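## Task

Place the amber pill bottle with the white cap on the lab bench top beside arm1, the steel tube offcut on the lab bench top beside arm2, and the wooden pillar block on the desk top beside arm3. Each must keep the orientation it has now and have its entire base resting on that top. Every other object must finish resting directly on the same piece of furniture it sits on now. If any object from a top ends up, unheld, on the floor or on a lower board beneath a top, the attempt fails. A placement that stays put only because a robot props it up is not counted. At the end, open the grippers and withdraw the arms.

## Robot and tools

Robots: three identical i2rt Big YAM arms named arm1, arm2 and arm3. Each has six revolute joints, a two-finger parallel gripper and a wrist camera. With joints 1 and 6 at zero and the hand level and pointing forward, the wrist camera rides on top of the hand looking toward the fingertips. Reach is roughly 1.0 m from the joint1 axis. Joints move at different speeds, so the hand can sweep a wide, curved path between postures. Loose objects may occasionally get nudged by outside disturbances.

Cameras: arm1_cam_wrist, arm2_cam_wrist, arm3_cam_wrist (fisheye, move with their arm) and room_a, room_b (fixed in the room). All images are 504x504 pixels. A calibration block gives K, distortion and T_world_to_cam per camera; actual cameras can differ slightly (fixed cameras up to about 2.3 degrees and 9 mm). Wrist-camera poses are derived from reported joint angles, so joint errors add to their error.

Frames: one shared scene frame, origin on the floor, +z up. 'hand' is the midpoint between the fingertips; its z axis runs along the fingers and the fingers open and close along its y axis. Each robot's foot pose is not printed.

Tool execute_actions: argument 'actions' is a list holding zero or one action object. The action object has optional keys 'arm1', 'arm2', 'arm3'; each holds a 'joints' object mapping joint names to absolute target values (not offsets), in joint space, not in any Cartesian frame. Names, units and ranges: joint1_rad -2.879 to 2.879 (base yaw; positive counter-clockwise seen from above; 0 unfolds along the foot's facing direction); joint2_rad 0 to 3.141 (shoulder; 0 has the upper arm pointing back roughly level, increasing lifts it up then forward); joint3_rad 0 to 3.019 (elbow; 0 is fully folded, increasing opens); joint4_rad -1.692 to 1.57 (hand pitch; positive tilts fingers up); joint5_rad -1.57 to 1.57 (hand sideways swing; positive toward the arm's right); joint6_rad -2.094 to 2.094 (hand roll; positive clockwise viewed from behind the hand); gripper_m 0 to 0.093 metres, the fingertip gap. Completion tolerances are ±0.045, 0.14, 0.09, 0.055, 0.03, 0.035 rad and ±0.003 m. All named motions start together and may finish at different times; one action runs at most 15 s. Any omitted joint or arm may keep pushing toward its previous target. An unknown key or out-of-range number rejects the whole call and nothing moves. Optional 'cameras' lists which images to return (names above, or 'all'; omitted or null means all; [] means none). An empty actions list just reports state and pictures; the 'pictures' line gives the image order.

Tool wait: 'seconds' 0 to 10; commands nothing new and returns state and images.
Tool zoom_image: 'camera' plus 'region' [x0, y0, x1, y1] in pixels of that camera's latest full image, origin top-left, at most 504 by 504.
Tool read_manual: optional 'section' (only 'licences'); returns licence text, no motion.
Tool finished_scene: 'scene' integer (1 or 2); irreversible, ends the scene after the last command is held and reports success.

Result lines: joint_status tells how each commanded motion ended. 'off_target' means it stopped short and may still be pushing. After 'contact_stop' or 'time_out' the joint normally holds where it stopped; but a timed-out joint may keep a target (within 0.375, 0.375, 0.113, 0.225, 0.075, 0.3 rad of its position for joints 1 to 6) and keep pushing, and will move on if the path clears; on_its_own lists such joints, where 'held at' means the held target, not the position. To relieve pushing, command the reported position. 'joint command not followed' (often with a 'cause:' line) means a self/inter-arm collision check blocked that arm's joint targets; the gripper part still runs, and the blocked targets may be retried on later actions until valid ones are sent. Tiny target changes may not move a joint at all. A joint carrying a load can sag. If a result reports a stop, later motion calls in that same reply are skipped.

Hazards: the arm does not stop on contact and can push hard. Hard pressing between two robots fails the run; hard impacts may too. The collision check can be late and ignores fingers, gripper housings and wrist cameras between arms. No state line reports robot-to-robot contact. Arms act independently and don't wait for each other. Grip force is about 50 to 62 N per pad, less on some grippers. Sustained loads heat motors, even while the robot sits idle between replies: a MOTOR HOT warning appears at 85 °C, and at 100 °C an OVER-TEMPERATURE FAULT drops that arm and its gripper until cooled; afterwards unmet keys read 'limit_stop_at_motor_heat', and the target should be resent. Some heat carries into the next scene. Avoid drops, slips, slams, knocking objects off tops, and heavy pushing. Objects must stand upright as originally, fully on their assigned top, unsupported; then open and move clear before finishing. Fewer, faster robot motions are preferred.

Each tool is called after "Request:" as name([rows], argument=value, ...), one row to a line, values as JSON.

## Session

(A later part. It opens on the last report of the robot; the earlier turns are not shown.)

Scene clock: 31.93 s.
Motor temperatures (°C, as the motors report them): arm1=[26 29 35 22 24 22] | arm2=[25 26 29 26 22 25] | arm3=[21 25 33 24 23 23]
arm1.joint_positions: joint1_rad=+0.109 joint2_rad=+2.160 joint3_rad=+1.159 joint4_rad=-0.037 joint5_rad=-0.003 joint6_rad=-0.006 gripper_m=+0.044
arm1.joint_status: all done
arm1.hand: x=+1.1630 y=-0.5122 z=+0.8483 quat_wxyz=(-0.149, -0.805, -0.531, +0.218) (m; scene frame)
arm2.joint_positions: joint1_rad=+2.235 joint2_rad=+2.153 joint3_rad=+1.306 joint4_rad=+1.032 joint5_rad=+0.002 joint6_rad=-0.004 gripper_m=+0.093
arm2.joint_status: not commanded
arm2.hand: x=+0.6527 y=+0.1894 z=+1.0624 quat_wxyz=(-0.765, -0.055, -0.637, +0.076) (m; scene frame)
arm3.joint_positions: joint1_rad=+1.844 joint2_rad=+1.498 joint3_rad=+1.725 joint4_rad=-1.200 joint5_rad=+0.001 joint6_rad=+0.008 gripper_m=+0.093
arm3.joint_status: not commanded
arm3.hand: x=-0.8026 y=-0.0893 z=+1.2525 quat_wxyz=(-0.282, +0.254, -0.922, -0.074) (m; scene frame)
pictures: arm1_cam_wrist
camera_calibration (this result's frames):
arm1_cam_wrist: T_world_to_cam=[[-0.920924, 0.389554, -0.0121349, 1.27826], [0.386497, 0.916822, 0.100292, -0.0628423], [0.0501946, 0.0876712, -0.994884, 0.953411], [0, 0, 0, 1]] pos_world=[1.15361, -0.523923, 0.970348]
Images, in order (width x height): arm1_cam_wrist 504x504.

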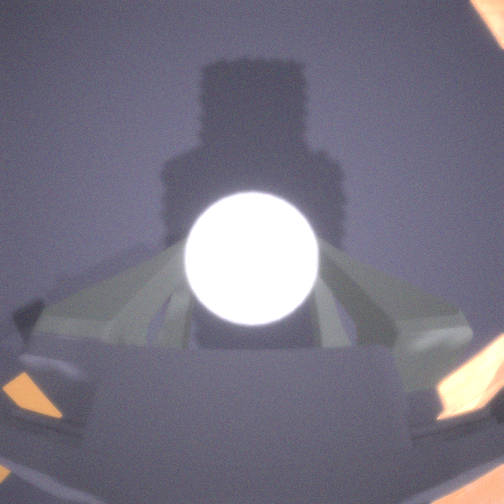

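Request:
execute_actions([
  {"arm1":{"joints":{"joint2_rad":2.16,"gripper_m":0.093}}},
], cameras=[])

Request:
execute_actions([
  {"arm1":{"joints":{"joint2_rad":1.88,"joint3_rad":1.05,"joint4_rad":-0.2}}},
], cameras=[])

Request:
execute_actions([
  {"arm1":{"joints":{"joint1_rad":0.408,"joint2_rad":1.69,"joint3_rad":0.76,"joint4_rad":-0.09}}},
], cameras=["arm1_cam_wrist"])

Request:
execute_actions([
  {"arm1":{"joints":{"joint2_rad":1.966,"joint3_rad":0.905,"joint4_rad":0.055}}},
], cameras=["arm1_cam_wrist"])

Scene clock: 33.43 s.
Motor temperatures (°C, as the motors report them): arm1=[26 30 35 22 24 22] | arm2=[25 26 29 26 22 25] | arm3=[21 25 33 24 23 23]
arm1.joint_positions: joint1_rad=+0.109 joint2_rad=+2.160 joint3_rad=+1.159 joint4_rad=-0.037 joint5_rad=-0.003 joint6_rad=-0.006 gripper_m=+0.093
arm1.joint_status: all done
arm1.hand: x=+1.1630 y=-0.5122 z=+0.8483 quat_wxyz=(-0.149, -0.805, -0.531, +0.218) (m; scene frame)
arm2.joint_positions: joint1_rad=+2.235 joint2_rad=+2.153 joint3_rad=+1.306 joint4_rad=+1.032 joint5_rad=+0.002 joint6_rad=-0.004 gripper_m=+0.093
arm2.joint_status: not commanded
arm2.hand: x=+0.6527 y=+0.1894 z=+1.0624 quat_wxyz=(-0.765, -0.055, -0.637, +0.076) (m; scene frame)
arm3.joint_positions: joint1_rad=+1.844 joint2_rad=+1.498 joint3_rad=+1.725 joint4_rad=-1.200 joint5_rad=+0.001 joint6_rad=+0.008 gripper_m=+0.093
arm3.joint_status: not commanded
arm3.hand: x=-0.8026 y=-0.0893 z=+1.2525 quat_wxyz=(-0.282, +0.254, -0.922, -0.074) (m; scene frame)
pictures: none
No camera images: the call's "cameras" was empty. Leave "cameras" out to get every camera's image.

Scene clock: 34.57 s.
Motor temperatures (°C, as the motors report them): arm1=[26 30 34 22 24 22] | arm2=[25 26 29 26 22 25] | arm3=[21 25 33 24 23 23]
arm1.joint_positions: joint1_rad=+0.109 joint2_rad=+1.871 joint3_rad=+1.035 joint4_rad=-0.195 joint5_rad=-0.003 joint6_rad=-0.006 gripper_m=+0.093
arm1.joint_status: all done
arm1.hand: x=+1.1776 y=-0.4762 z=+0.9518 quat_wxyz=(-0.151, -0.805, -0.530, +0.221) (m; scene frame)
arm2.joint_positions: joint1_rad=+2.235 joint2_rad=+2.153 joint3_rad=+1.306 joint4_rad=+1.032 joint5_rad=+0.002 joint6_rad=-0.004 gripper_m=+0.093
arm2.joint_status: not commanded
arm2.hand: x=+0.6527 y=+0.1894 z=+1.0624 quat_wxyz=(-0.765, -0.055, -0.637, +0.076) (m; scene frame)
arm3.joint_positions: joint1_rad=+1.844 joint2_rad=+1.498 joint3_rad=+1.725 joint4_rad=-1.200 joint5_rad=+0.001 joint6_rad=+0.008 gripper_m=+0.093
arm3.joint_status: not commanded
arm3.hand: x=-0.8026 y=-0.0893 z=+1.2525 quat_wxyz=(-0.282, +0.254, -0.922, -0.074) (m; scene frame)
pictures: none
No camera images: the call's "cameras" was empty. Leave "cameras" out to get every camera's image.

Scene clock: 35.77 s.
Motor temperatures (°C, as the motors report them): arm1=[26 30 34 22 24 22] | arm2=[25 26 29 26 22 25] | arm3=[21 25 33 24 23 23]
arm1.joint_positions: joint1_rad=+0.414 joint2_rad=+1.698 joint3_rad=+0.758 joint4_rad=-0.105 joint5_rad=-0.002 joint6_rad=-0.006 gripper_m=+0.093
arm1.joint_status: all done
arm1.hand: x=+1.3584 y=-0.4268 z=+0.9519 quat_wxyz=(-0.179, -0.715, -0.647, +0.192) (m; scene frame)
arm2.joint_positions: joint1_rad=+2.235 joint2_rad=+2.153 joint3_rad=+1.306 joint4_rad=+1.032 joint5_rad=+0.002 joint6_rad=-0.004 gripper_m=+0.093
arm2.joint_status: not commanded
arm2.hand: x=+0.6527 y=+0.1894 z=+1.0624 quat_wxyz=(-0.765, -0.055, -0.637, +0.076) (m; scene frame)
arm3.joint_positions: joint1_rad=+1.844 joint2_rad=+1.498 joint3_rad=+1.725 joint4_rad=-1.200 joint5_rad=+0.001 joint6_rad=+0.008 gripper_m=+0.093
arm3.joint_status: not commanded
arm3.hand: x=-0.8026 y=-0.0893 z=+1.2525 quat_wxyz=(-0.282, +0.254, -0.922, -0.074) (m; scene frame)
pictures: arm1_cam_wrist
camera_calibration (this result's frames):
arm1_cam_wrist: T_world_to_cam=[[-0.99542, 0.0950456, -0.0102405, 1.39986], [0.0934822, 0.990213, 0.103635, 0.19909], [0.0199903, 0.102203, -0.994563, 1.08612], [0, 0, 0, 1]] pos_world=[1.35313, -0.441197, 1.07391]
Images, in order (width x height): arm1_cam_wrist 504x504.

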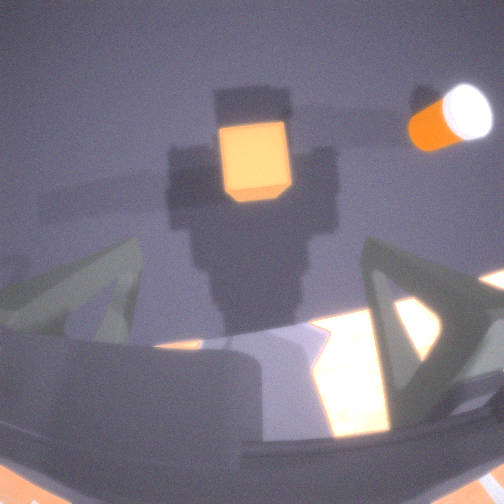

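Scene clock: 36.93 s.
Motor temperatures (°C, as the motors report them): arm1=[26 29 34 22 24 22] | arm2=[25 26 29 26 22 25] | arm3=[21 25 33 24 23 23]
arm1.joint_positions: joint1_rad=+0.414 joint2_rad=+1.981 joint3_rad=+0.888 joint4_rad=+0.044 joint5_rad=-0.002 joint6_rad=-0.006 gripper_m=+0.093
arm1.joint_status: all done
arm1.hand: x=+1.3541 y=-0.4739 z=+0.8735 quat_wxyz=(-0.177, -0.716, -0.648, +0.190) (m; scene frame)
arm2.joint_positions: joint1_rad=+2.235 joint2_rad=+2.153 joint3_rad=+1.306 joint4_rad=+1.032 joint5_rad=+0.002 joint6_rad=-0.004 gripper_m=+0.093
arm2.joint_status: not commanded
arm2.hand: x=+0.6527 y=+0.1894 z=+1.0624 quat_wxyz=(-0.765, -0.055, -0.637, +0.076) (m; scene frame)
arm3.joint_positions: joint1_rad=+1.844 joint2_rad=+1.498 joint3_rad=+1.725 joint4_rad=-1.200 joint5_rad=+0.001 joint6_rad=+0.008 gripper_m=+0.093
arm3.joint_status: not commanded
arm3.hand: x=-0.8026 y=-0.0893 z=+1.2525 quat_wxyz=(-0.282, +0.254, -0.922, -0.074) (m; scene frame)
pictures: arm1_cam_wrist
camera_calibration (this result's frames):
arm1_cam_wrist: T_world_to_cam=[[-0.995419, 0.0950555, -0.0102928, 1.39934], [0.0933705, 0.989611, 0.109324, 0.249168], [0.0205777, 0.107862, -0.993953, 1.01436], [0, 0, 0, 1]] pos_world=[1.34879, -0.489005, 0.995384]
Images, in order (width x height): arm1_cam_wrist 504x504.

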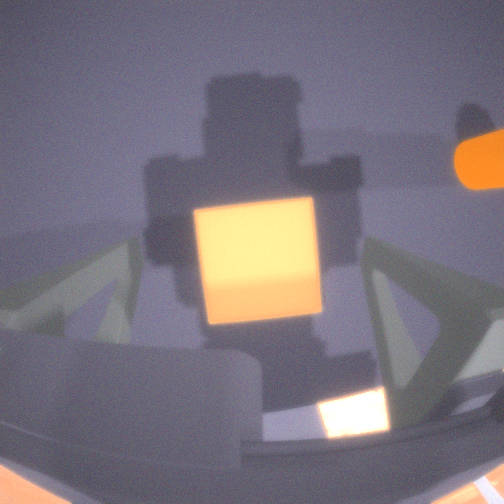

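Request:
execute_actions([
  {"arm1":{"joints":{"gripper_m":0}}},
], cameras=[])

Request:
execute_actions([
  {"arm1":{"joints":{"joint2_rad":1.7,"joint3_rad":1.1,"joint4_rad":-0.44}}},
], cameras=[])

Request:
execute_actions([
  {"arm1":{"joints":{"joint1_rad":-1.251,"joint2_rad":1.8,"joint3_rad":1.8,"joint4_rad":-0.96}}},
], cameras=[])

Request:
execute_actions([
  {"arm1":{"joints":{"joint2_rad":2.085,"joint3_rad":2.09,"joint4_rad":-0.94}}},
], cameras=["arm1_cam_wrist","arm2_cam_wrist"])

Scene clock: 38.23 s.
Motor temperatures (°C, as the motors report them): arm1=[26 29 34 22 24 22] | arm2=[25 26 29 26 22 25] | arm3=[21 25 33 24 23 23]
arm1.joint_positions: joint1_rad=+0.414 joint2_rad=+1.981 joint3_rad=+0.888 joint4_rad=+0.044 joint5_rad=-0.001 joint6_rad=-0.006 gripper_m=+0.035
arm1.joint_status: gripper_m off_target (ended at +0.035, target +0.000)
arm1.hand: x=+1.3540 y=-0.4739 z=+0.8735 quat_wxyz=(-0.177, -0.716, -0.648, +0.190) (m; scene frame)
arm2.joint_positions: joint1_rad=+2.235 joint2_rad=+2.153 joint3_rad=+1.306 joint4_rad=+1.032 joint5_rad=+0.002 joint6_rad=-0.004 gripper_m=+0.093
arm2.joint_status: not commanded
arm2.hand: x=+0.6527 y=+0.1894 z=+1.0624 quat_wxyz=(-0.765, -0.055, -0.637, +0.076) (m; scene frame)
arm3.joint_positions: joint1_rad=+1.844 joint2_rad=+1.498 joint3_rad=+1.725 joint4_rad=-1.200 joint5_rad=+0.001 joint6_rad=+0.008 gripper_m=+0.093
arm3.joint_status: not commanded
arm3.hand: x=-0.8026 y=-0.0893 z=+1.2525 quat_wxyz=(-0.282, +0.254, -0.922, -0.074) (m; scene frame)
pictures: none
No camera images: the call's "cameras" was empty. Leave "cameras" out to get every camera's image.

Scene clock: 39.53 s.
Motor temperatures (°C, as the motors report them): arm1=[26 29 34 22 24 22] | arm2=[25 26 29 26 22 25] | arm3=[21 25 33 24 23 23]
arm1.joint_positions: joint1_rad=+0.414 joint2_rad=+1.706 joint3_rad=+1.080 joint4_rad=-0.438 joint5_rad=-0.001 joint6_rad=-0.006 gripper_m=+0.035
arm1.joint_status: all done
arm1.hand: x=+1.3490 y=-0.5086 z=+1.0331 quat_wxyz=(-0.172, -0.718, -0.649, +0.185) (m; scene frame)
arm2.joint_positions: joint1_rad=+2.235 joint2_rad=+2.153 joint3_rad=+1.306 joint4_rad=+1.032 joint5_rad=+0.002 joint6_rad=-0.004 gripper_m=+0.093
arm2.joint_status: not commanded
arm2.hand: x=+0.6527 y=+0.1894 z=+1.0624 quat_wxyz=(-0.765, -0.055, -0.637, +0.076) (m; scene frame)
arm3.joint_positions: joint1_rad=+1.844 joint2_rad=+1.498 joint3_rad=+1.725 joint4_rad=-1.200 joint5_rad=+0.001 joint6_rad=+0.008 gripper_m=+0.093
arm3.joint_status: not commanded
arm3.hand: x=-0.8026 y=-0.0893 z=+1.2525 quat_wxyz=(-0.282, +0.254, -0.922, -0.074) (m; scene frame)
pictures: none
No camera images: the call's "cameras" was empty. Leave "cameras" out to get every camera's image.

Scene clock: 41.57 s.
Motor temperatures (°C, as the motors report them): arm1=[26 30 34 22 24 22] | arm2=[25 26 29 26 22 25] | arm3=[21 25 33 24 23 23]
arm1.joint_positions: joint1_rad=-1.260 joint2_rad=+1.840 joint3_rad=+1.760 joint4_rad=-0.956 joint5_rad=+0.003 joint6_rad=-0.006 gripper_m=+0.035
arm1.joint_status: all done
arm1.hand: x=+0.7282 y=+0.2021 z=+1.2019 quat_wxyz=(+0.027, -0.961, +0.098, +0.258) (m; scene frame)
arm2.joint_positions: joint1_rad=+2.235 joint2_rad=+2.153 joint3_rad=+1.306 joint4_rad=+1.032 joint5_rad=+0.002 joint6_rad=-0.004 gripper_m=+0.093
arm2.joint_status: not commanded
arm2.hand: x=+0.6527 y=+0.1894 z=+1.0624 quat_wxyz=(-0.765, -0.055, -0.637, +0.076) (m; scene frame)
arm3.joint_positions: joint1_rad=+1.844 joint2_rad=+1.498 joint3_rad=+1.725 joint4_rad=-1.200 joint5_rad=+0.001 joint6_rad=+0.008 gripper_m=+0.093
arm3.joint_status: not commanded
arm3.hand: x=-0.8026 y=-0.0893 z=+1.2525 quat_wxyz=(-0.282, +0.254, -0.922, -0.074) (m; scene frame)
pictures: none
No camera images: the call's "cameras" was empty. Leave "cameras" out to get every camera's image.

Scene clock: 42.80 s.
Motor temperatures (°C, as the motors report them): arm1=[26 30 35 22 24 22] | arm2=[25 26 29 26 22 25] | arm3=[21 25 34 24 23 23]
arm1.joint_positions: joint1_rad=-1.260 joint2_rad=+2.121 joint3_rad=+2.022 joint4_rad=-0.951 joint5_rad=+0.003 joint6_rad=-0.006 gripper_m=+0.035
arm1.joint_status: all done
arm1.hand: x=+0.6444 y=+0.2195 z=+1.1324 quat_wxyz=(+0.027, -0.962, +0.098, +0.252) (m; scene frame)
arm2.joint_positions: joint1_rad=+2.235 joint2_rad=+2.153 joint3_rad=+1.306 joint4_rad=+1.032 joint5_rad=+0.002 joint6_rad=-0.004 gripper_m=+0.093
arm2.joint_status: not commanded
arm2.hand: x=+0.6527 y=+0.1894 z=+1.0624 quat_wxyz=(-0.765, -0.055, -0.637, +0.076) (m; scene frame)
arm3.joint_positions: joint1_rad=+1.844 joint2_rad=+1.498 joint3_rad=+1.725 joint4_rad=-1.200 joint5_rad=+0.001 joint6_rad=+0.008 gripper_m=+0.093
arm3.joint_status: not commanded
arm3.hand: x=-0.8026 y=-0.0893 z=+1.2525 quat_wxyz=(-0.282, +0.254, -0.922, -0.074) (m; scene frame)
pictures: arm1_cam_wrist, arm2_cam_wrist
camera_calibration (this result's frames):
arm1_cam_wrist: T_world_to_cam=[[0.199933, 0.979808, -0.0018239, -0.344439], [0.97236, -0.198184, 0.123447, -0.720736], [0.120593, -0.0264546, -0.99235, 1.17474], [0, 0, 0, 1]] pos_world=[0.628015, 0.225723, 1.2541]
arm2_cam_wrist: T_world_to_cam=[[-0.181787, -0.982973, 0.0267741, 0.27194], [-0.432315, 0.0554359, -0.900017, 1.23096], [0.883208, -0.175186, -0.435032, 0.0385872], [0, 0, 0, 1]] pos_world=[0.547518, 0.205831, 1.11739]
Images, in order (width x height): arm1_cam_wrist 504x504, arm2_cam_wrist 504x504.

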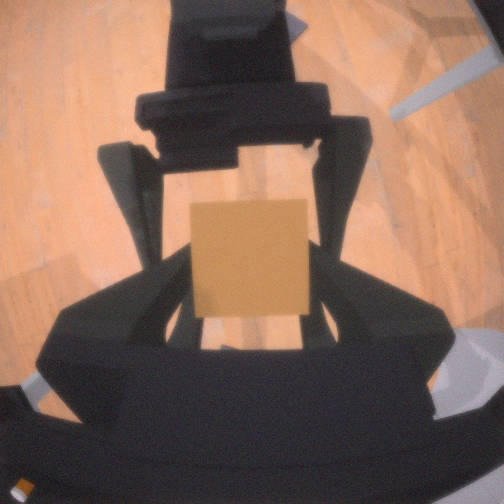

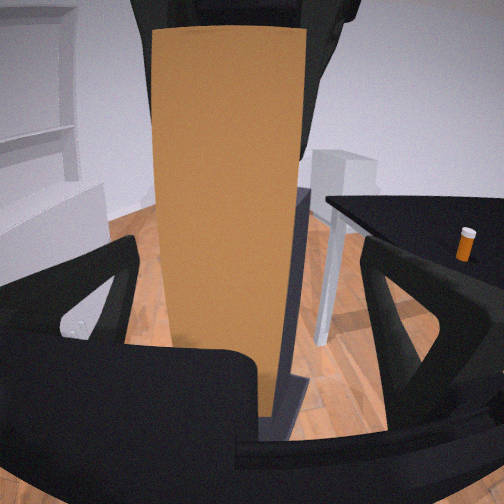

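Request:
execute_actions([
  {"arm1":{"joints":{"joint1_rad":-1.243,"joint3_rad":2.11}}},
], cameras=[])

Request:
execute_actions([
  {"arm2":{"joints":{"gripper_m":0}}},
], cameras=[])

Request:
execute_actions([
  {"arm1":{"joints":{"gripper_m":0.093}}},
], cameras=[])

Request:
execute_actions([
  {"arm1":{"joints":{"joint2_rad":1.8,"joint3_rad":1.8}}},
], cameras=[])

Request:
execute_actions([
  {"arm2":{"joints":{"joint1_rad":-0.178}},"arm1":{"joints":{"joint2_rad":1.0,"joint3_rad":1.0}}},
], cameras=["arm2_cam_wrist","arm3_cam_wrist"])

Scene clock: 43.97 s.
Motor temperatures (°C, as the motors report them): arm1=[26 30 36 22 24 22] | arm2=[25 26 29 26 22 25] | arm3=[21 25 34 24 23 23]
arm1.joint_positions: joint1_rad=-1.252 joint2_rad=+2.121 joint3_rad=+2.041 joint4_rad=-0.951 joint5_rad=+0.003 joint6_rad=-0.006 gripper_m=+0.035
arm1.joint_status: all done
arm1.hand: x=+0.6387 y=+0.2149 z=+1.1418 quat_wxyz=(+0.027, -0.960, +0.095, +0.261) (m; scene frame)
arm2.joint_positions: joint1_rad=+2.235 joint2_rad=+2.153 joint3_rad=+1.306 joint4_rad=+1.032 joint5_rad=+0.002 joint6_rad=-0.004 gripper_m=+0.093
arm2.joint_status: not commanded
arm2.hand: x=+0.6527 y=+0.1894 z=+1.0624 quat_wxyz=(-0.765, -0.055, -0.637, +0.076) (m; scene frame)
arm3.joint_positions: joint1_rad=+1.844 joint2_rad=+1.498 joint3_rad=+1.725 joint4_rad=-1.200 joint5_rad=+0.001 joint6_rad=+0.008 gripper_m=+0.093
arm3.joint_status: not commanded
arm3.hand: x=-0.8026 y=-0.0893 z=+1.2525 quat_wxyz=(-0.282, +0.254, -0.922, -0.074) (m; scene frame)
pictures: none
No camera images: the call's "cameras" was empty. Leave "cameras" out to get every camera's image.

Scene clock: 44.67 s.
Motor temperatures (°C, as the motors report them): arm1=[26 30 36 22 24 22] | arm2=[25 26 29 26 22 25] | arm3=[21 25 34 24 23 23]
arm1.joint_positions: joint1_rad=-1.252 joint2_rad=+2.121 joint3_rad=+2.041 joint4_rad=-0.950 joint5_rad=-0.002 joint6_rad=-0.003 gripper_m=+0.035
arm1.joint_status: not commanded
arm1.hand: x=+0.6383 y=+0.2142 z=+1.1421 quat_wxyz=(+0.024, -0.960, +0.095, +0.262) (m; scene frame)
arm2.joint_positions: joint1_rad=+2.235 joint2_rad=+2.153 joint3_rad=+1.306 joint4_rad=+1.032 joint5_rad=+0.001 joint6_rad=+0.003 gripper_m=+0.034
arm2.joint_status: gripper_m off_target (ended at +0.034, target +0.000)
arm2.hand: x=+0.6528 y=+0.1895 z=+1.0624 quat_wxyz=(-0.765, -0.057, -0.637, +0.073) (m; scene frame)
arm3.joint_positions: joint1_rad=+1.844 joint2_rad=+1.498 joint3_rad=+1.725 joint4_rad=-1.200 joint5_rad=+0.001 joint6_rad=+0.008 gripper_m=+0.093
arm3.joint_status: not commanded
arm3.hand: x=-0.8026 y=-0.0893 z=+1.2525 quat_wxyz=(-0.282, +0.254, -0.922, -0.074) (m; scene frame)
pictures: none
No camera images: the call's "cameras" was empty. Leave "cameras" out to get every camera's image.

Scene clock: 45.37 s.
Motor temperatures (°C, as the motors report them): arm1=[26 31 37 22 24 22] | arm2=[25 27 29 26 22 25] | arm3=[21 25 34 24 23 23]
arm1.joint_positions: joint1_rad=-1.252 joint2_rad=+2.121 joint3_rad=+2.046 joint4_rad=-0.950 joint5_rad=-0.002 joint6_rad=-0.003 gripper_m=+0.093
arm1.joint_status: all done
arm1.hand: x=+0.6371 y=+0.2145 z=+1.1446 quat_wxyz=(+0.024, -0.960, +0.095, +0.264) (m; scene frame)
arm2.joint_positions: joint1_rad=+2.235 joint2_rad=+2.153 joint3_rad=+1.303 joint4_rad=+1.032 joint5_rad=+0.001 joint6_rad=+0.003 gripper_m=+0.034
arm2.joint_status: not commanded
arm2.hand: x=+0.6521 y=+0.1896 z=+1.0611 quat_wxyz=(-0.765, -0.057, -0.638, +0.073) (m; scene frame)
arm3.joint_positions: joint1_rad=+1.844 joint2_rad=+1.498 joint3_rad=+1.725 joint4_rad=-1.200 joint5_rad=+0.001 joint6_rad=+0.008 gripper_m=+0.093
arm3.joint_status: not commanded
arm3.hand: x=-0.8026 y=-0.0893 z=+1.2525 quat_wxyz=(-0.282, +0.254, -0.922, -0.074) (m; scene frame)
pictures: none
No camera images: the call's "cameras" was empty. Leave "cameras" out to get every camera's image.

Scene clock: 46.70 s.
Motor temperatures (°C, as the motors report them): arm1=[26 31 36 22 24 22] | arm2=[25 27 29 26 22 25] | arm3=[21 25 34 24 23 23]
arm1.joint_positions: joint1_rad=-1.252 joint2_rad=+1.792 joint3_rad=+1.800 joint4_rad=-0.948 joint5_rad=-0.002 joint6_rad=-0.003 gripper_m=+0.093
arm1.joint_status: all done
arm1.hand: x=+0.7225 y=+0.1975 z=+1.2562 quat_wxyz=(+0.028, -0.947, +0.094, +0.304) (m; scene frame)
arm2.joint_positions: joint1_rad=+2.235 joint2_rad=+2.153 joint3_rad=+1.303 joint4_rad=+1.032 joint5_rad=+0.001 joint6_rad=+0.003 gripper_m=+0.034
arm2.joint_status: not commanded
arm2.hand: x=+0.6521 y=+0.1896 z=+1.0611 quat_wxyz=(-0.765, -0.057, -0.638, +0.073) (m; scene frame)
arm3.joint_positions: joint1_rad=+1.844 joint2_rad=+1.498 joint3_rad=+1.725 joint4_rad=-1.200 joint5_rad=+0.001 joint6_rad=+0.008 gripper_m=+0.093
arm3.joint_status: not commanded
arm3.hand: x=-0.8026 y=-0.0893 z=+1.2525 quat_wxyz=(-0.282, +0.254, -0.922, -0.074) (m; scene frame)
pictures: none
No camera images: the call's "cameras" was empty. Leave "cameras" out to get every camera's image.

Scene clock: 49.20 s.
Motor temperatures (°C, as the motors report them): arm1=[26 30 36 22 24 22] | arm2=[25 27 29 26 22 25] | arm3=[21 25 34 24 23 23]
arm1.joint_positions: joint1_rad=-1.252 joint2_rad=+0.997 joint3_rad=+0.995 joint4_rad=-0.946 joint5_rad=-0.002 joint6_rad=-0.003 gripper_m=+0.093
arm1.joint_status: all done
arm1.hand: x=+1.0160 y=+0.1379 z=+1.2546 quat_wxyz=(+0.028, -0.949, +0.094, +0.301) (m; scene frame)
arm2.joint_positions: joint1_rad=-0.180 joint2_rad=+2.153 joint3_rad=+1.303 joint4_rad=+1.030 joint5_rad=+0.001 joint6_rad=+0.003 gripper_m=+0.034
arm2.joint_status: all done
arm2.hand: x=-0.7849 y=-0.0689 z=+1.0675 quat_wxyz=(-0.209, -0.615, -0.167, +0.741) (m; scene frame)
arm3.joint_positions: joint1_rad=+1.844 joint2_rad=+1.498 joint3_rad=+1.725 joint4_rad=-1.200 joint5_rad=+0.001 joint6_rad=+0.008 gripper_m=+0.093
arm3.joint_status: not commanded
arm3.hand: x=-0.8026 y=-0.0893 z=+1.2525 quat_wxyz=(-0.282, +0.254, -0.922, -0.074) (m; scene frame)
pictures: arm2_cam_wrist, arm3_cam_wrist
camera_calibration (this result's frames):
arm2_cam_wrist: T_world_to_cam=[[-0.518959, 0.854784, 0.00514981, -0.358285], [0.366251, 0.227795, -0.902203, 1.26936], [-0.772361, -0.46632, -0.431282, -0.0581852], [0, 0, 0, 1]] pos_world=[-0.695779, -0.0100302, 1.12197]
arm3_cam_wrist: T_world_to_cam=[[0.522334, -0.852729, 0.00441724, 0.336175], [-0.851935, -0.521608, 0.0461738, -0.782279], [-0.0370697, -0.0278813, -0.998924, 1.3449], [0, 0, 0, 1]] pos_world=[-0.792191, -0.0838794, 1.37809]
Images, in order (width x height): arm2_cam_wrist 504x504, arm3_cam_wrist 504x504.

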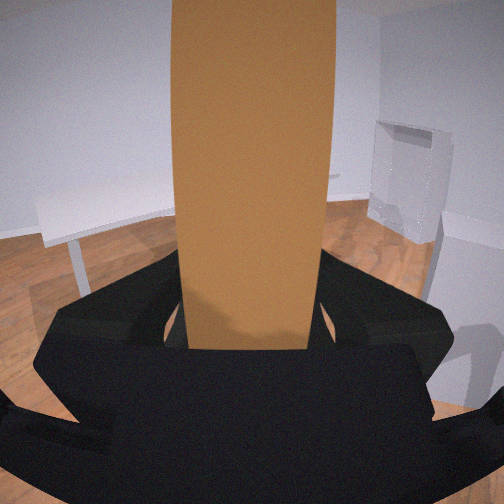

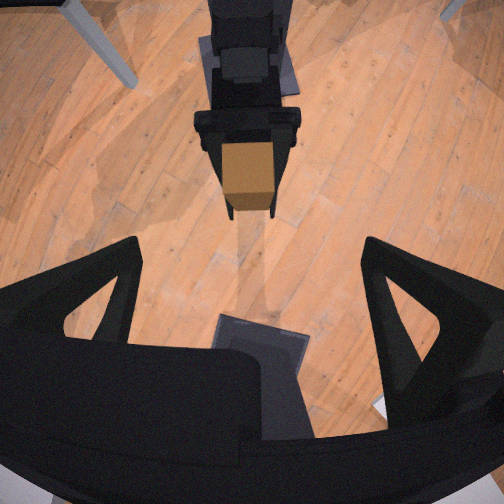

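Request:
execute_actions([
  {"arm3":{"joints":{"joint2_rad":1.722,"joint3_rad":1.78,"joint4_rad":-1.17}}},
], cameras=["arm2_cam_wrist","arm3_cam_wrist"])

Scene clock: 50.93 s.
Motor temperatures (°C, as the motors report them): arm1=[26 30 36 22 24 22] | arm2=[25 27 29 26 22 25] | arm3=[21 25 34 24 23 23]
arm1.joint_positions: joint1_rad=-1.252 joint2_rad=+0.997 joint3_rad=+0.995 joint4_rad=-0.946 joint5_rad=-0.002 joint6_rad=-0.003 gripper_m=+0.093
arm1.joint_status: not commanded
arm1.hand: x=+1.0160 y=+0.1379 z=+1.2546 quat_wxyz=(+0.028, -0.949, +0.094, +0.301) (m; scene frame)
arm2.joint_positions: joint1_rad=-0.180 joint2_rad=+2.153 joint3_rad=+1.303 joint4_rad=+1.030 joint5_rad=+0.001 joint6_rad=+0.003 gripper_m=+0.034
arm2.joint_status: not commanded
arm2.hand: x=-0.7849 y=-0.0689 z=+1.0675 quat_wxyz=(-0.209, -0.615, -0.167, +0.741) (m; scene frame)
arm3.joint_positions: joint1_rad=+1.844 joint2_rad=+1.720 joint3_rad=+1.757 joint4_rad=-1.181 joint5_rad=+0.001 joint6_rad=+0.008 gripper_m=+0.093
arm3.joint_status: all done
arm3.hand: x=-0.7543 y=-0.0615 z=+1.1412 quat_wxyz=(-0.202, +0.259, -0.943, -0.051) (m; scene frame)
pictures: arm2_cam_wrist, arm3_cam_wrist
camera_calibration (this result's frames):
arm2_cam_wrist: T_world_to_cam=[[-0.518959, 0.854784, 0.00514981, -0.358285], [0.366251, 0.227795, -0.902203, 1.26936], [-0.772361, -0.46632, -0.431282, -0.0581852], [0, 0, 0, 1]] pos_world=[-0.695779, -0.0100302, 1.12197]
arm3_cam_wrist: T_world_to_cam=[[0.521404, -0.853304, 0.0033244, 0.335652], [-0.833585, -0.508514, 0.215751, -0.900434], [-0.182411, -0.115264, -0.976443, 1.09561], [0, 0, 0, 1]] pos_world=[-0.725747, -0.0451853, 1.26296]
Images, in order (width x height): arm2_cam_wrist 504x504, arm3_cam_wrist 504x504.

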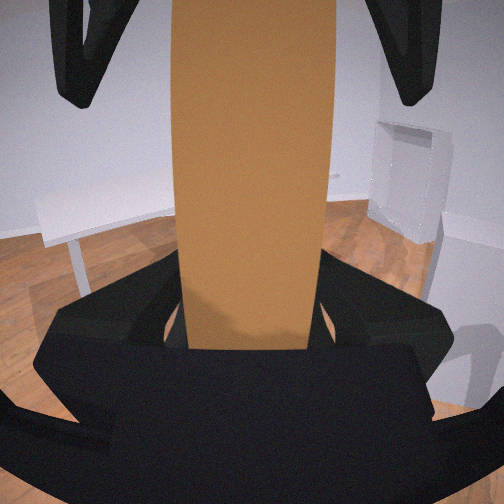

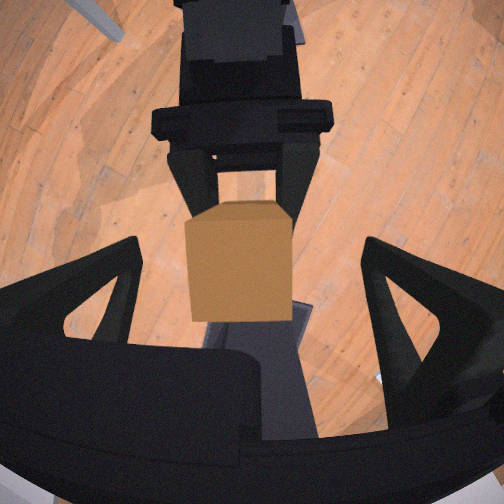

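Request:
execute_actions([
  {"arm3":{"joints":{"gripper_m":0}}},
], cameras=[])

Request:
execute_actions([
  {"arm2":{"joints":{"gripper_m":0.093}}},
], cameras=[])

Request:
execute_actions([
  {"arm2":{"joints":{"joint2_rad":1.97,"joint3_rad":0.86,"joint4_rad":1.3}},"arm3":{"joints":{"joint2_rad":1.62}}},
], cameras=[])

Request:
execute_actions([
  {"arm3":{"joints":{"joint1_rad":-0.53,"joint2_rad":1.85,"joint3_rad":1.55,"joint4_rad":-0.83}},"arm2":{"joints":{"joint2_rad":1.0,"joint4_rad":0}}},
], cameras=[])

Request:
execute_actions([
  {"arm3":{"joints":{"joint2_rad":1.995,"joint3_rad":1.485,"joint4_rad":-0.61}}},
], cameras=["arm3_cam_wrist"])

Scene clock: 52.50 s.
Motor temperatures (°C, as the motors report them): arm1=[26 30 36 22 24 22] | arm2=[25 27 29 26 22 25] | arm3=[21 25 34 24 23 23]
arm1.joint_positions: joint1_rad=-1.252 joint2_rad=+0.997 joint3_rad=+0.995 joint4_rad=-0.946 joint5_rad=-0.002 joint6_rad=-0.003 gripper_m=+0.093
arm1.joint_status: not commanded
arm1.hand: x=+1.0160 y=+0.1379 z=+1.2546 quat_wxyz=(+0.028, -0.949, +0.094, +0.301) (m; scene frame)
arm2.joint_positions: joint1_rad=-0.179 joint2_rad=+2.153 joint3_rad=+1.303 joint4_rad=+1.029 joint5_rad=+0.002 joint6_rad=-0.006 gripper_m=+0.034
arm2.joint_status: not commanded
arm2.hand: x=-0.7843 y=-0.0699 z=+1.0673 quat_wxyz=(-0.206, -0.615, -0.170, +0.742) (m; scene frame)
arm3.joint_positions: joint1_rad=+1.846 joint2_rad=+1.720 joint3_rad=+1.757 joint4_rad=-1.180 joint5_rad=-0.002 joint6_rad=-0.003 gripper_m=+0.034
arm3.joint_status: gripper_m off_target (ended at +0.034, target +0.000)
arm3.hand: x=-0.7550 y=-0.0601 z=+1.1412 quat_wxyz=(-0.203, +0.266, -0.941, -0.052) (m; scene frame)
pictures: none
No camera images: the call's "cameras" was empty. Leave "cameras" out to get every camera's image.

Scene clock: 53.20 s.
Motor temperatures (°C, as the motors report them): arm1=[26 30 36 22 24 22] | arm2=[25 27 29 26 22 25] | arm3=[21 25 34 24 23 23]
arm1.joint_positions: joint1_rad=-1.252 joint2_rad=+0.997 joint3_rad=+0.995 joint4_rad=-0.946 joint5_rad=-0.002 joint6_rad=-0.003 gripper_m=+0.093
arm1.joint_status: not commanded
arm1.hand: x=+1.0160 y=+0.1379 z=+1.2546 quat_wxyz=(+0.028, -0.949, +0.094, +0.301) (m; scene frame)
arm2.joint_positions: joint1_rad=-0.179 joint2_rad=+2.153 joint3_rad=+1.303 joint4_rad=+1.029 joint5_rad=+0.002 joint6_rad=-0.006 gripper_m=+0.093
arm2.joint_status: all done
arm2.hand: x=-0.7843 y=-0.0699 z=+1.0673 quat_wxyz=(-0.206, -0.615, -0.170, +0.742) (m; scene frame)
arm3.joint_positions: joint1_rad=+1.846 joint2_rad=+1.720 joint3_rad=+1.757 joint4_rad=-1.180 joint5_rad=-0.002 joint6_rad=-0.003 gripper_m=+0.034
arm3.joint_status: not commanded
arm3.hand: x=-0.7548 y=-0.0604 z=+1.1412 quat_wxyz=(-0.203, +0.265, -0.941, -0.052) (m; scene frame)
pictures: none
No camera images: the call's "cameras" was empty. Leave "cameras" out to get every camera's image.

Scene clock: 54.40 s.
Motor temperatures (°C, as the motors report them): arm1=[26 29 36 22 24 22] | arm2=[25 27 29 26 22 25] | arm3=[21 25 35 24 23 23]
arm1.joint_positions: joint1_rad=-1.252 joint2_rad=+0.997 joint3_rad=+0.995 joint4_rad=-0.946 joint5_rad=-0.002 joint6_rad=-0.003 gripper_m=+0.093
arm1.joint_status: not commanded
arm1.hand: x=+1.0160 y=+0.1379 z=+1.2546 quat_wxyz=(+0.028, -0.949, +0.094, +0.301) (m; scene frame)
arm2.joint_positions: joint1_rad=-0.179 joint2_rad=+1.956 joint3_rad=+0.865 joint4_rad=+1.290 joint5_rad=+0.002 joint6_rad=-0.006 gripper_m=+0.093
arm2.joint_status: all done
arm2.hand: x=-0.6676 y=+0.0007 z=+1.0653 quat_wxyz=(-0.207, -0.608, -0.168, +0.748) (m; scene frame)
arm3.joint_positions: joint1_rad=+1.846 joint2_rad=+1.611 joint3_rad=+1.757 joint4_rad=-1.180 joint5_rad=-0.002 joint6_rad=-0.003 gripper_m=+0.034
arm3.joint_status: all done
arm3.hand: x=-0.7725 y=-0.0702 z=+1.2070 quat_wxyz=(-0.254, +0.262, -0.929, -0.066) (m; scene frame)
pictures: none
No camera images: the call's "cameras" was empty. Leave "cameras" out to get every camera's image.

Scene clock: 56.90 s.
Motor temperatures (°C, as the motors report them): arm1=[26 29 36 22 24 22] | arm2=[25 27 29 26 22 25] | arm3=[21 25 35 24 23 23]
arm1.joint_positions: joint1_rad=-1.252 joint2_rad=+0.997 joint3_rad=+0.995 joint4_rad=-0.946 joint5_rad=-0.002 joint6_rad=-0.003 gripper_m=+0.093
arm1.joint_status: not commanded
arm1.hand: x=+1.0160 y=+0.1379 z=+1.2546 quat_wxyz=(+0.028, -0.949, +0.094, +0.301) (m; scene frame)
arm2.joint_positions: joint1_rad=-0.179 joint2_rad=+0.994 joint3_rad=+0.865 joint4_rad=+0.010 joint5_rad=+0.002 joint6_rad=-0.006 gripper_m=+0.093
arm2.joint_status: all done
arm2.hand: x=-0.5390 y=+0.0800 z=+1.3055 quat_wxyz=(-0.178, -0.718, -0.200, +0.642) (m; scene frame)
arm3.joint_positions: joint1_rad=-0.531 joint2_rad=+1.865 joint3_rad=+1.524 joint4_rad=-0.829 joint5_rad=+0.002 joint6_rad=-0.003 gripper_m=+0.035
arm3.joint_status: all done
arm3.hand: x=-1.4631 y=-1.0176 z=+0.9861 quat_wxyz=(-0.125, -0.776, -0.596, +0.162) (m; scene frame)
pictures: none
No camera images: the call's "cameras" was empty. Leave "cameras" out to get every camera's image.

Scene clock: 57.97 s.
Motor temperatures (°C, as the motors report them): arm1=[26 29 36 22 24 22] | arm2=[25 26 30 26 22 25] | arm3=[21 26 34 24 23 23]
arm1.joint_positions: joint1_rad=-1.252 joint2_rad=+0.997 joint3_rad=+0.995 joint4_rad=-0.946 joint5_rad=-0.002 joint6_rad=-0.003 gripper_m=+0.093
arm1.joint_status: not commanded
arm1.hand: x=+1.0160 y=+0.1379 z=+1.2546 quat_wxyz=(+0.028, -0.949, +0.094, +0.301) (m; scene frame)
arm2.joint_positions: joint1_rad=-0.179 joint2_rad=+0.994 joint3_rad=+0.865 joint4_rad=+0.010 joint5_rad=+0.002 joint6_rad=-0.006 gripper_m=+0.093
arm2.joint_status: not commanded
arm2.hand: x=-0.5390 y=+0.0800 z=+1.3055 quat_wxyz=(-0.178, -0.718, -0.200, +0.642) (m; scene frame)
arm3.joint_positions: joint1_rad=-0.531 joint2_rad=+2.011 joint3_rad=+1.469 joint4_rad=-0.628 joint5_rad=+0.001 joint6_rad=-0.003 gripper_m=+0.034
arm3.joint_status: all done
arm3.hand: x=-1.4668 y=-1.0333 z=+0.8877 quat_wxyz=(-0.125, -0.776, -0.597, +0.161) (m; scene frame)
pictures: arm3_cam_wrist
camera_calibration (this result's frames):
arm3_cam_wrist: T_world_to_cam=[[-0.969848, 0.243639, -0.00584219, -1.16699], [0.236126, 0.945335, 0.224915, 1.12937], [0.0603208, 0.216754, -0.974361, 1.30335], [0, 0, 0, 1]] pos_world=[-1.4771, -1.06581, 1.0091]
Images, in order (width x height): arm3_cam_wrist 504x504.

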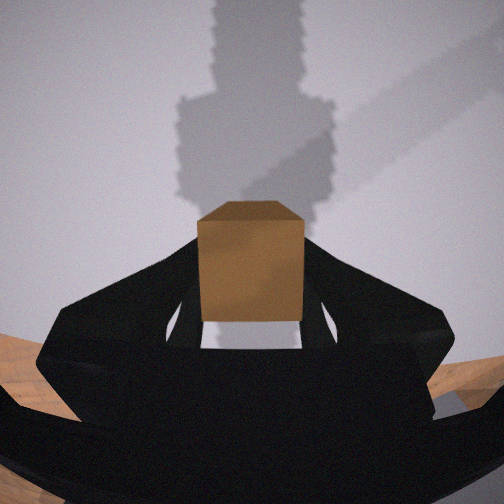

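Request:
execute_actions([
  {"arm3":{"joints":{"joint2_rad":2.055,"joint4_rad":-0.575}}},
], cameras=["arm3_cam_wrist"])

Scene clock: 59.00 s.
Motor temperatures (°C, as the motors report them): arm1=[26 29 36 22 24 22] | arm2=[25 26 30 26 22 25] | arm3=[21 26 34 24 23 23]
arm1.joint_positions: joint1_rad=-1.252 joint2_rad=+0.997 joint3_rad=+0.995 joint4_rad=-0.946 joint5_rad=-0.002 joint6_rad=-0.003 gripper_m=+0.093
arm1.joint_status: not commanded
arm1.hand: x=+1.0160 y=+0.1379 z=+1.2546 quat_wxyz=(+0.028, -0.949, +0.094, +0.301) (m; scene frame)
arm2.joint_positions: joint1_rad=-0.179 joint2_rad=+0.994 joint3_rad=+0.865 joint4_rad=+0.010 joint5_rad=+0.002 joint6_rad=-0.006 gripper_m=+0.093
arm2.joint_status: not commanded
arm2.hand: x=-0.5390 y=+0.0800 z=+1.3055 quat_wxyz=(-0.178, -0.718, -0.200, +0.642) (m; scene frame)
arm3.joint_positions: joint1_rad=-0.531 joint2_rad=+2.028 joint3_rad=+1.469 joint4_rad=-0.587 joint5_rad=+0.000 joint6_rad=-0.003 gripper_m=+0.034
arm3.joint_status: all done
arm3.hand: x=-1.4685 y=-1.0406 z=+0.8809 quat_wxyz=(-0.133, -0.774, -0.595, +0.171) (m; scene frame)
pictures: arm3_cam_wrist
camera_calibration (this result's frames):
arm3_cam_wrist: T_world_to_cam=[[-0.970012, 0.24296, -0.00682812, -1.16695], [0.236674, 0.950562, 0.201039, 1.16543], [0.055335, 0.193394, -0.97956, 1.27138], [0, 0, 0, 1]] pos_world=[-1.47813, -1.07017, 1.00313]
Images, in order (width x height): arm3_cam_wrist 504x504.

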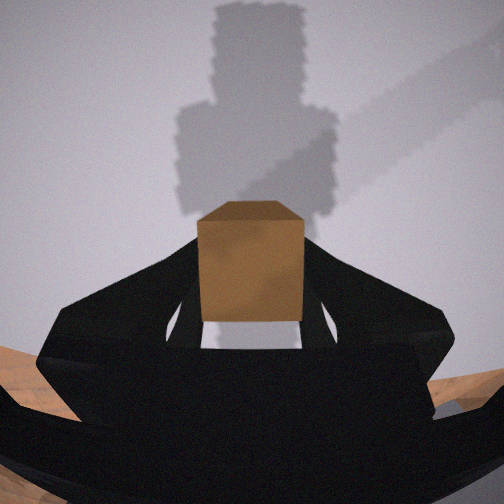

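Ambiguous (stiction or contact); push a bit more.

Request:
execute_actions([
  {"arm3":{"joints":{"joint2_rad":2.08}}},
], cameras=[])

Scene clock: 59.63 s.
Motor temperatures (°C, as the motors report them): arm1=[26 29 36 22 24 22] | arm2=[25 26 30 26 22 25] | arm3=[21 26 34 24 23 23]
arm1.joint_positions: joint1_rad=-1.252 joint2_rad=+0.997 joint3_rad=+0.995 joint4_rad=-0.946 joint5_rad=-0.002 joint6_rad=-0.003 gripper_m=+0.093
arm1.joint_status: not commanded
arm1.hand: x=+1.0160 y=+0.1379 z=+1.2546 quat_wxyz=(+0.028, -0.949, +0.094, +0.301) (m; scene frame)
arm2.joint_positions: joint1_rad=-0.179 joint2_rad=+0.994 joint3_rad=+0.865 joint4_rad=+0.010 joint5_rad=+0.002 joint6_rad=-0.006 gripper_m=+0.093
arm2.joint_status: not commanded
arm2.hand: x=-0.5390 y=+0.0800 z=+1.3055 quat_wxyz=(-0.178, -0.718, -0.200, +0.642) (m; scene frame)
arm3.joint_positions: joint1_rad=-0.531 joint2_rad=+2.029 joint3_rad=+1.469 joint4_rad=-0.587 joint5_rad=+0.000 joint6_rad=-0.003 gripper_m=+0.034
arm3.joint_status: all done
arm3.hand: x=-1.4684 y=-1.0405 z=+0.8801 quat_wxyz=(-0.132, -0.774, -0.595, +0.170) (m; scene frame)
pictures: none
No camera images: the call's "cameras" was empty. Leave "cameras" out to get every camera's image.

Request:
execute_actions([
  {"arm3":{"joints":{"joint2_rad":2.03,"gripper_m":0.093}}},
], cameras=[])

Request:
execute_actions([
  {"arm3":{"joints":{"joint2_rad":1.7,"joint4_rad":-0.8}}},
], cameras=["arm3_cam_wrist","room_a","room_b"])

Scene clock: 60.60 s.
Motor temperatures (°C, as the motors report them): arm1=[26 29 36 22 24 22] | arm2=[25 26 30 26 22 25] | arm3=[21 26 34 24 23 23]
arm1.joint_positions: joint1_rad=-1.252 joint2_rad=+0.997 joint3_rad=+0.995 joint4_rad=-0.946 joint5_rad=-0.002 joint6_rad=-0.003 gripper_m=+0.093
arm1.joint_status: not commanded
arm1.hand: x=+1.0160 y=+0.1379 z=+1.2546 quat_wxyz=(+0.028, -0.949, +0.094, +0.301) (m; scene frame)
arm2.joint_positions: joint1_rad=-0.179 joint2_rad=+0.994 joint3_rad=+0.865 joint4_rad=+0.010 joint5_rad=+0.002 joint6_rad=-0.006 gripper_m=+0.093
arm2.joint_status: not commanded
arm2.hand: x=-0.5390 y=+0.0800 z=+1.3055 quat_wxyz=(-0.178, -0.718, -0.200, +0.642) (m; scene frame)
arm3.joint_positions: joint1_rad=-0.531 joint2_rad=+2.029 joint3_rad=+1.469 joint4_rad=-0.587 joint5_rad=+0.000 joint6_rad=-0.003 gripper_m=+0.093
arm3.joint_status: all done
arm3.hand: x=-1.4684 y=-1.0405 z=+0.8806 quat_wxyz=(-0.133, -0.774, -0.595, +0.170) (m; scene frame)
pictures: none
No camera images: the call's "cameras" was empty. Leave "cameras" out to get every camera's image.

Scene clock: 62.17 s.
Motor temperatures (°C, as the motors report them): arm1=[26 29 36 22 24 22] | arm2=[25 26 31 26 22 25] | arm3=[21 26 34 24 23 23]
arm1.joint_positions: joint1_rad=-1.252 joint2_rad=+0.997 joint3_rad=+0.995 joint4_rad=-0.946 joint5_rad=-0.002 joint6_rad=-0.003 gripper_m=+0.093
arm1.joint_status: not commanded
arm1.hand: x=+1.0160 y=+0.1379 z=+1.2546 quat_wxyz=(+0.028, -0.949, +0.094, +0.301) (m; scene frame)
arm2.joint_positions: joint1_rad=-0.179 joint2_rad=+0.994 joint3_rad=+0.865 joint4_rad=+0.010 joint5_rad=+0.002 joint6_rad=-0.006 gripper_m=+0.093
arm2.joint_status: not commanded
arm2.hand: x=-0.5390 y=+0.0800 z=+1.3055 quat_wxyz=(-0.178, -0.718, -0.200, +0.642) (m; scene frame)
arm3.joint_positions: joint1_rad=-0.531 joint2_rad=+1.696 joint3_rad=+1.470 joint4_rad=-0.790 joint5_rad=+0.000 joint6_rad=-0.003 gripper_m=+0.093
arm3.joint_status: all done
arm3.hand: x=-1.4590 y=-1.0030 z=+1.0701 quat_wxyz=(-0.171, -0.761, -0.585, +0.221) (m; scene frame)
pictures: arm3_cam_wrist, room_a, room_b
camera_calibration (this result's frames):
arm3_cam_wrist: T_world_to_cam=[[-0.970096, 0.242677, -0.00460222, -1.16844], [0.241722, 0.967649, 0.0722935, 1.2517], [0.0219973, 0.0690192, -0.997373, 1.29456], [0, 0, 0, 1]] pos_world=[-1.46454, -1.017, 1.1953]
Images, in order (width x height): arm3_cam_wrist 504x504, room_a 504x504, room_b 504x504.

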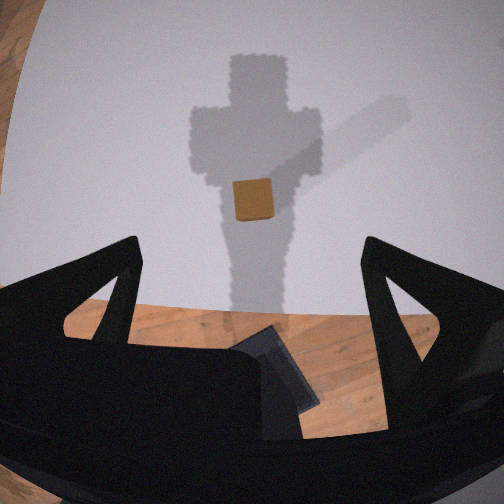

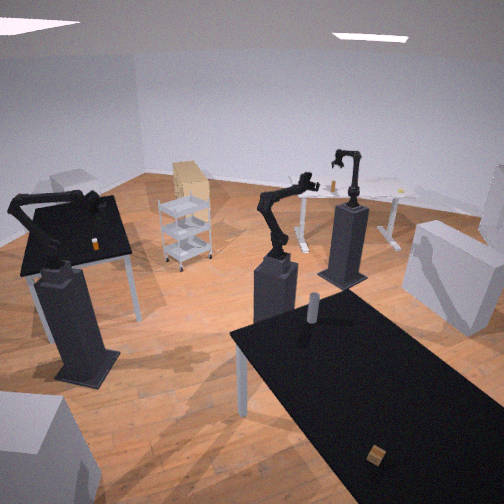

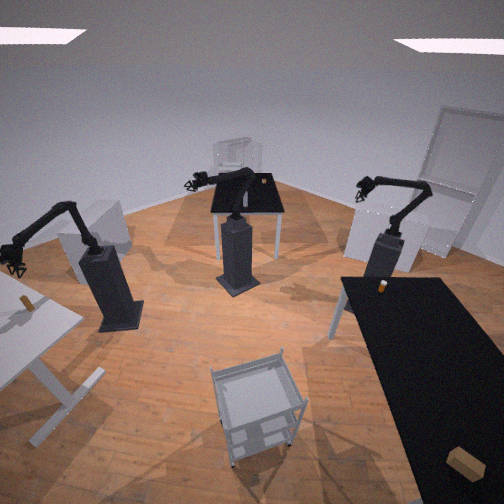

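Request:
finished_scene(scene=2)

The scene is finished: the task was done.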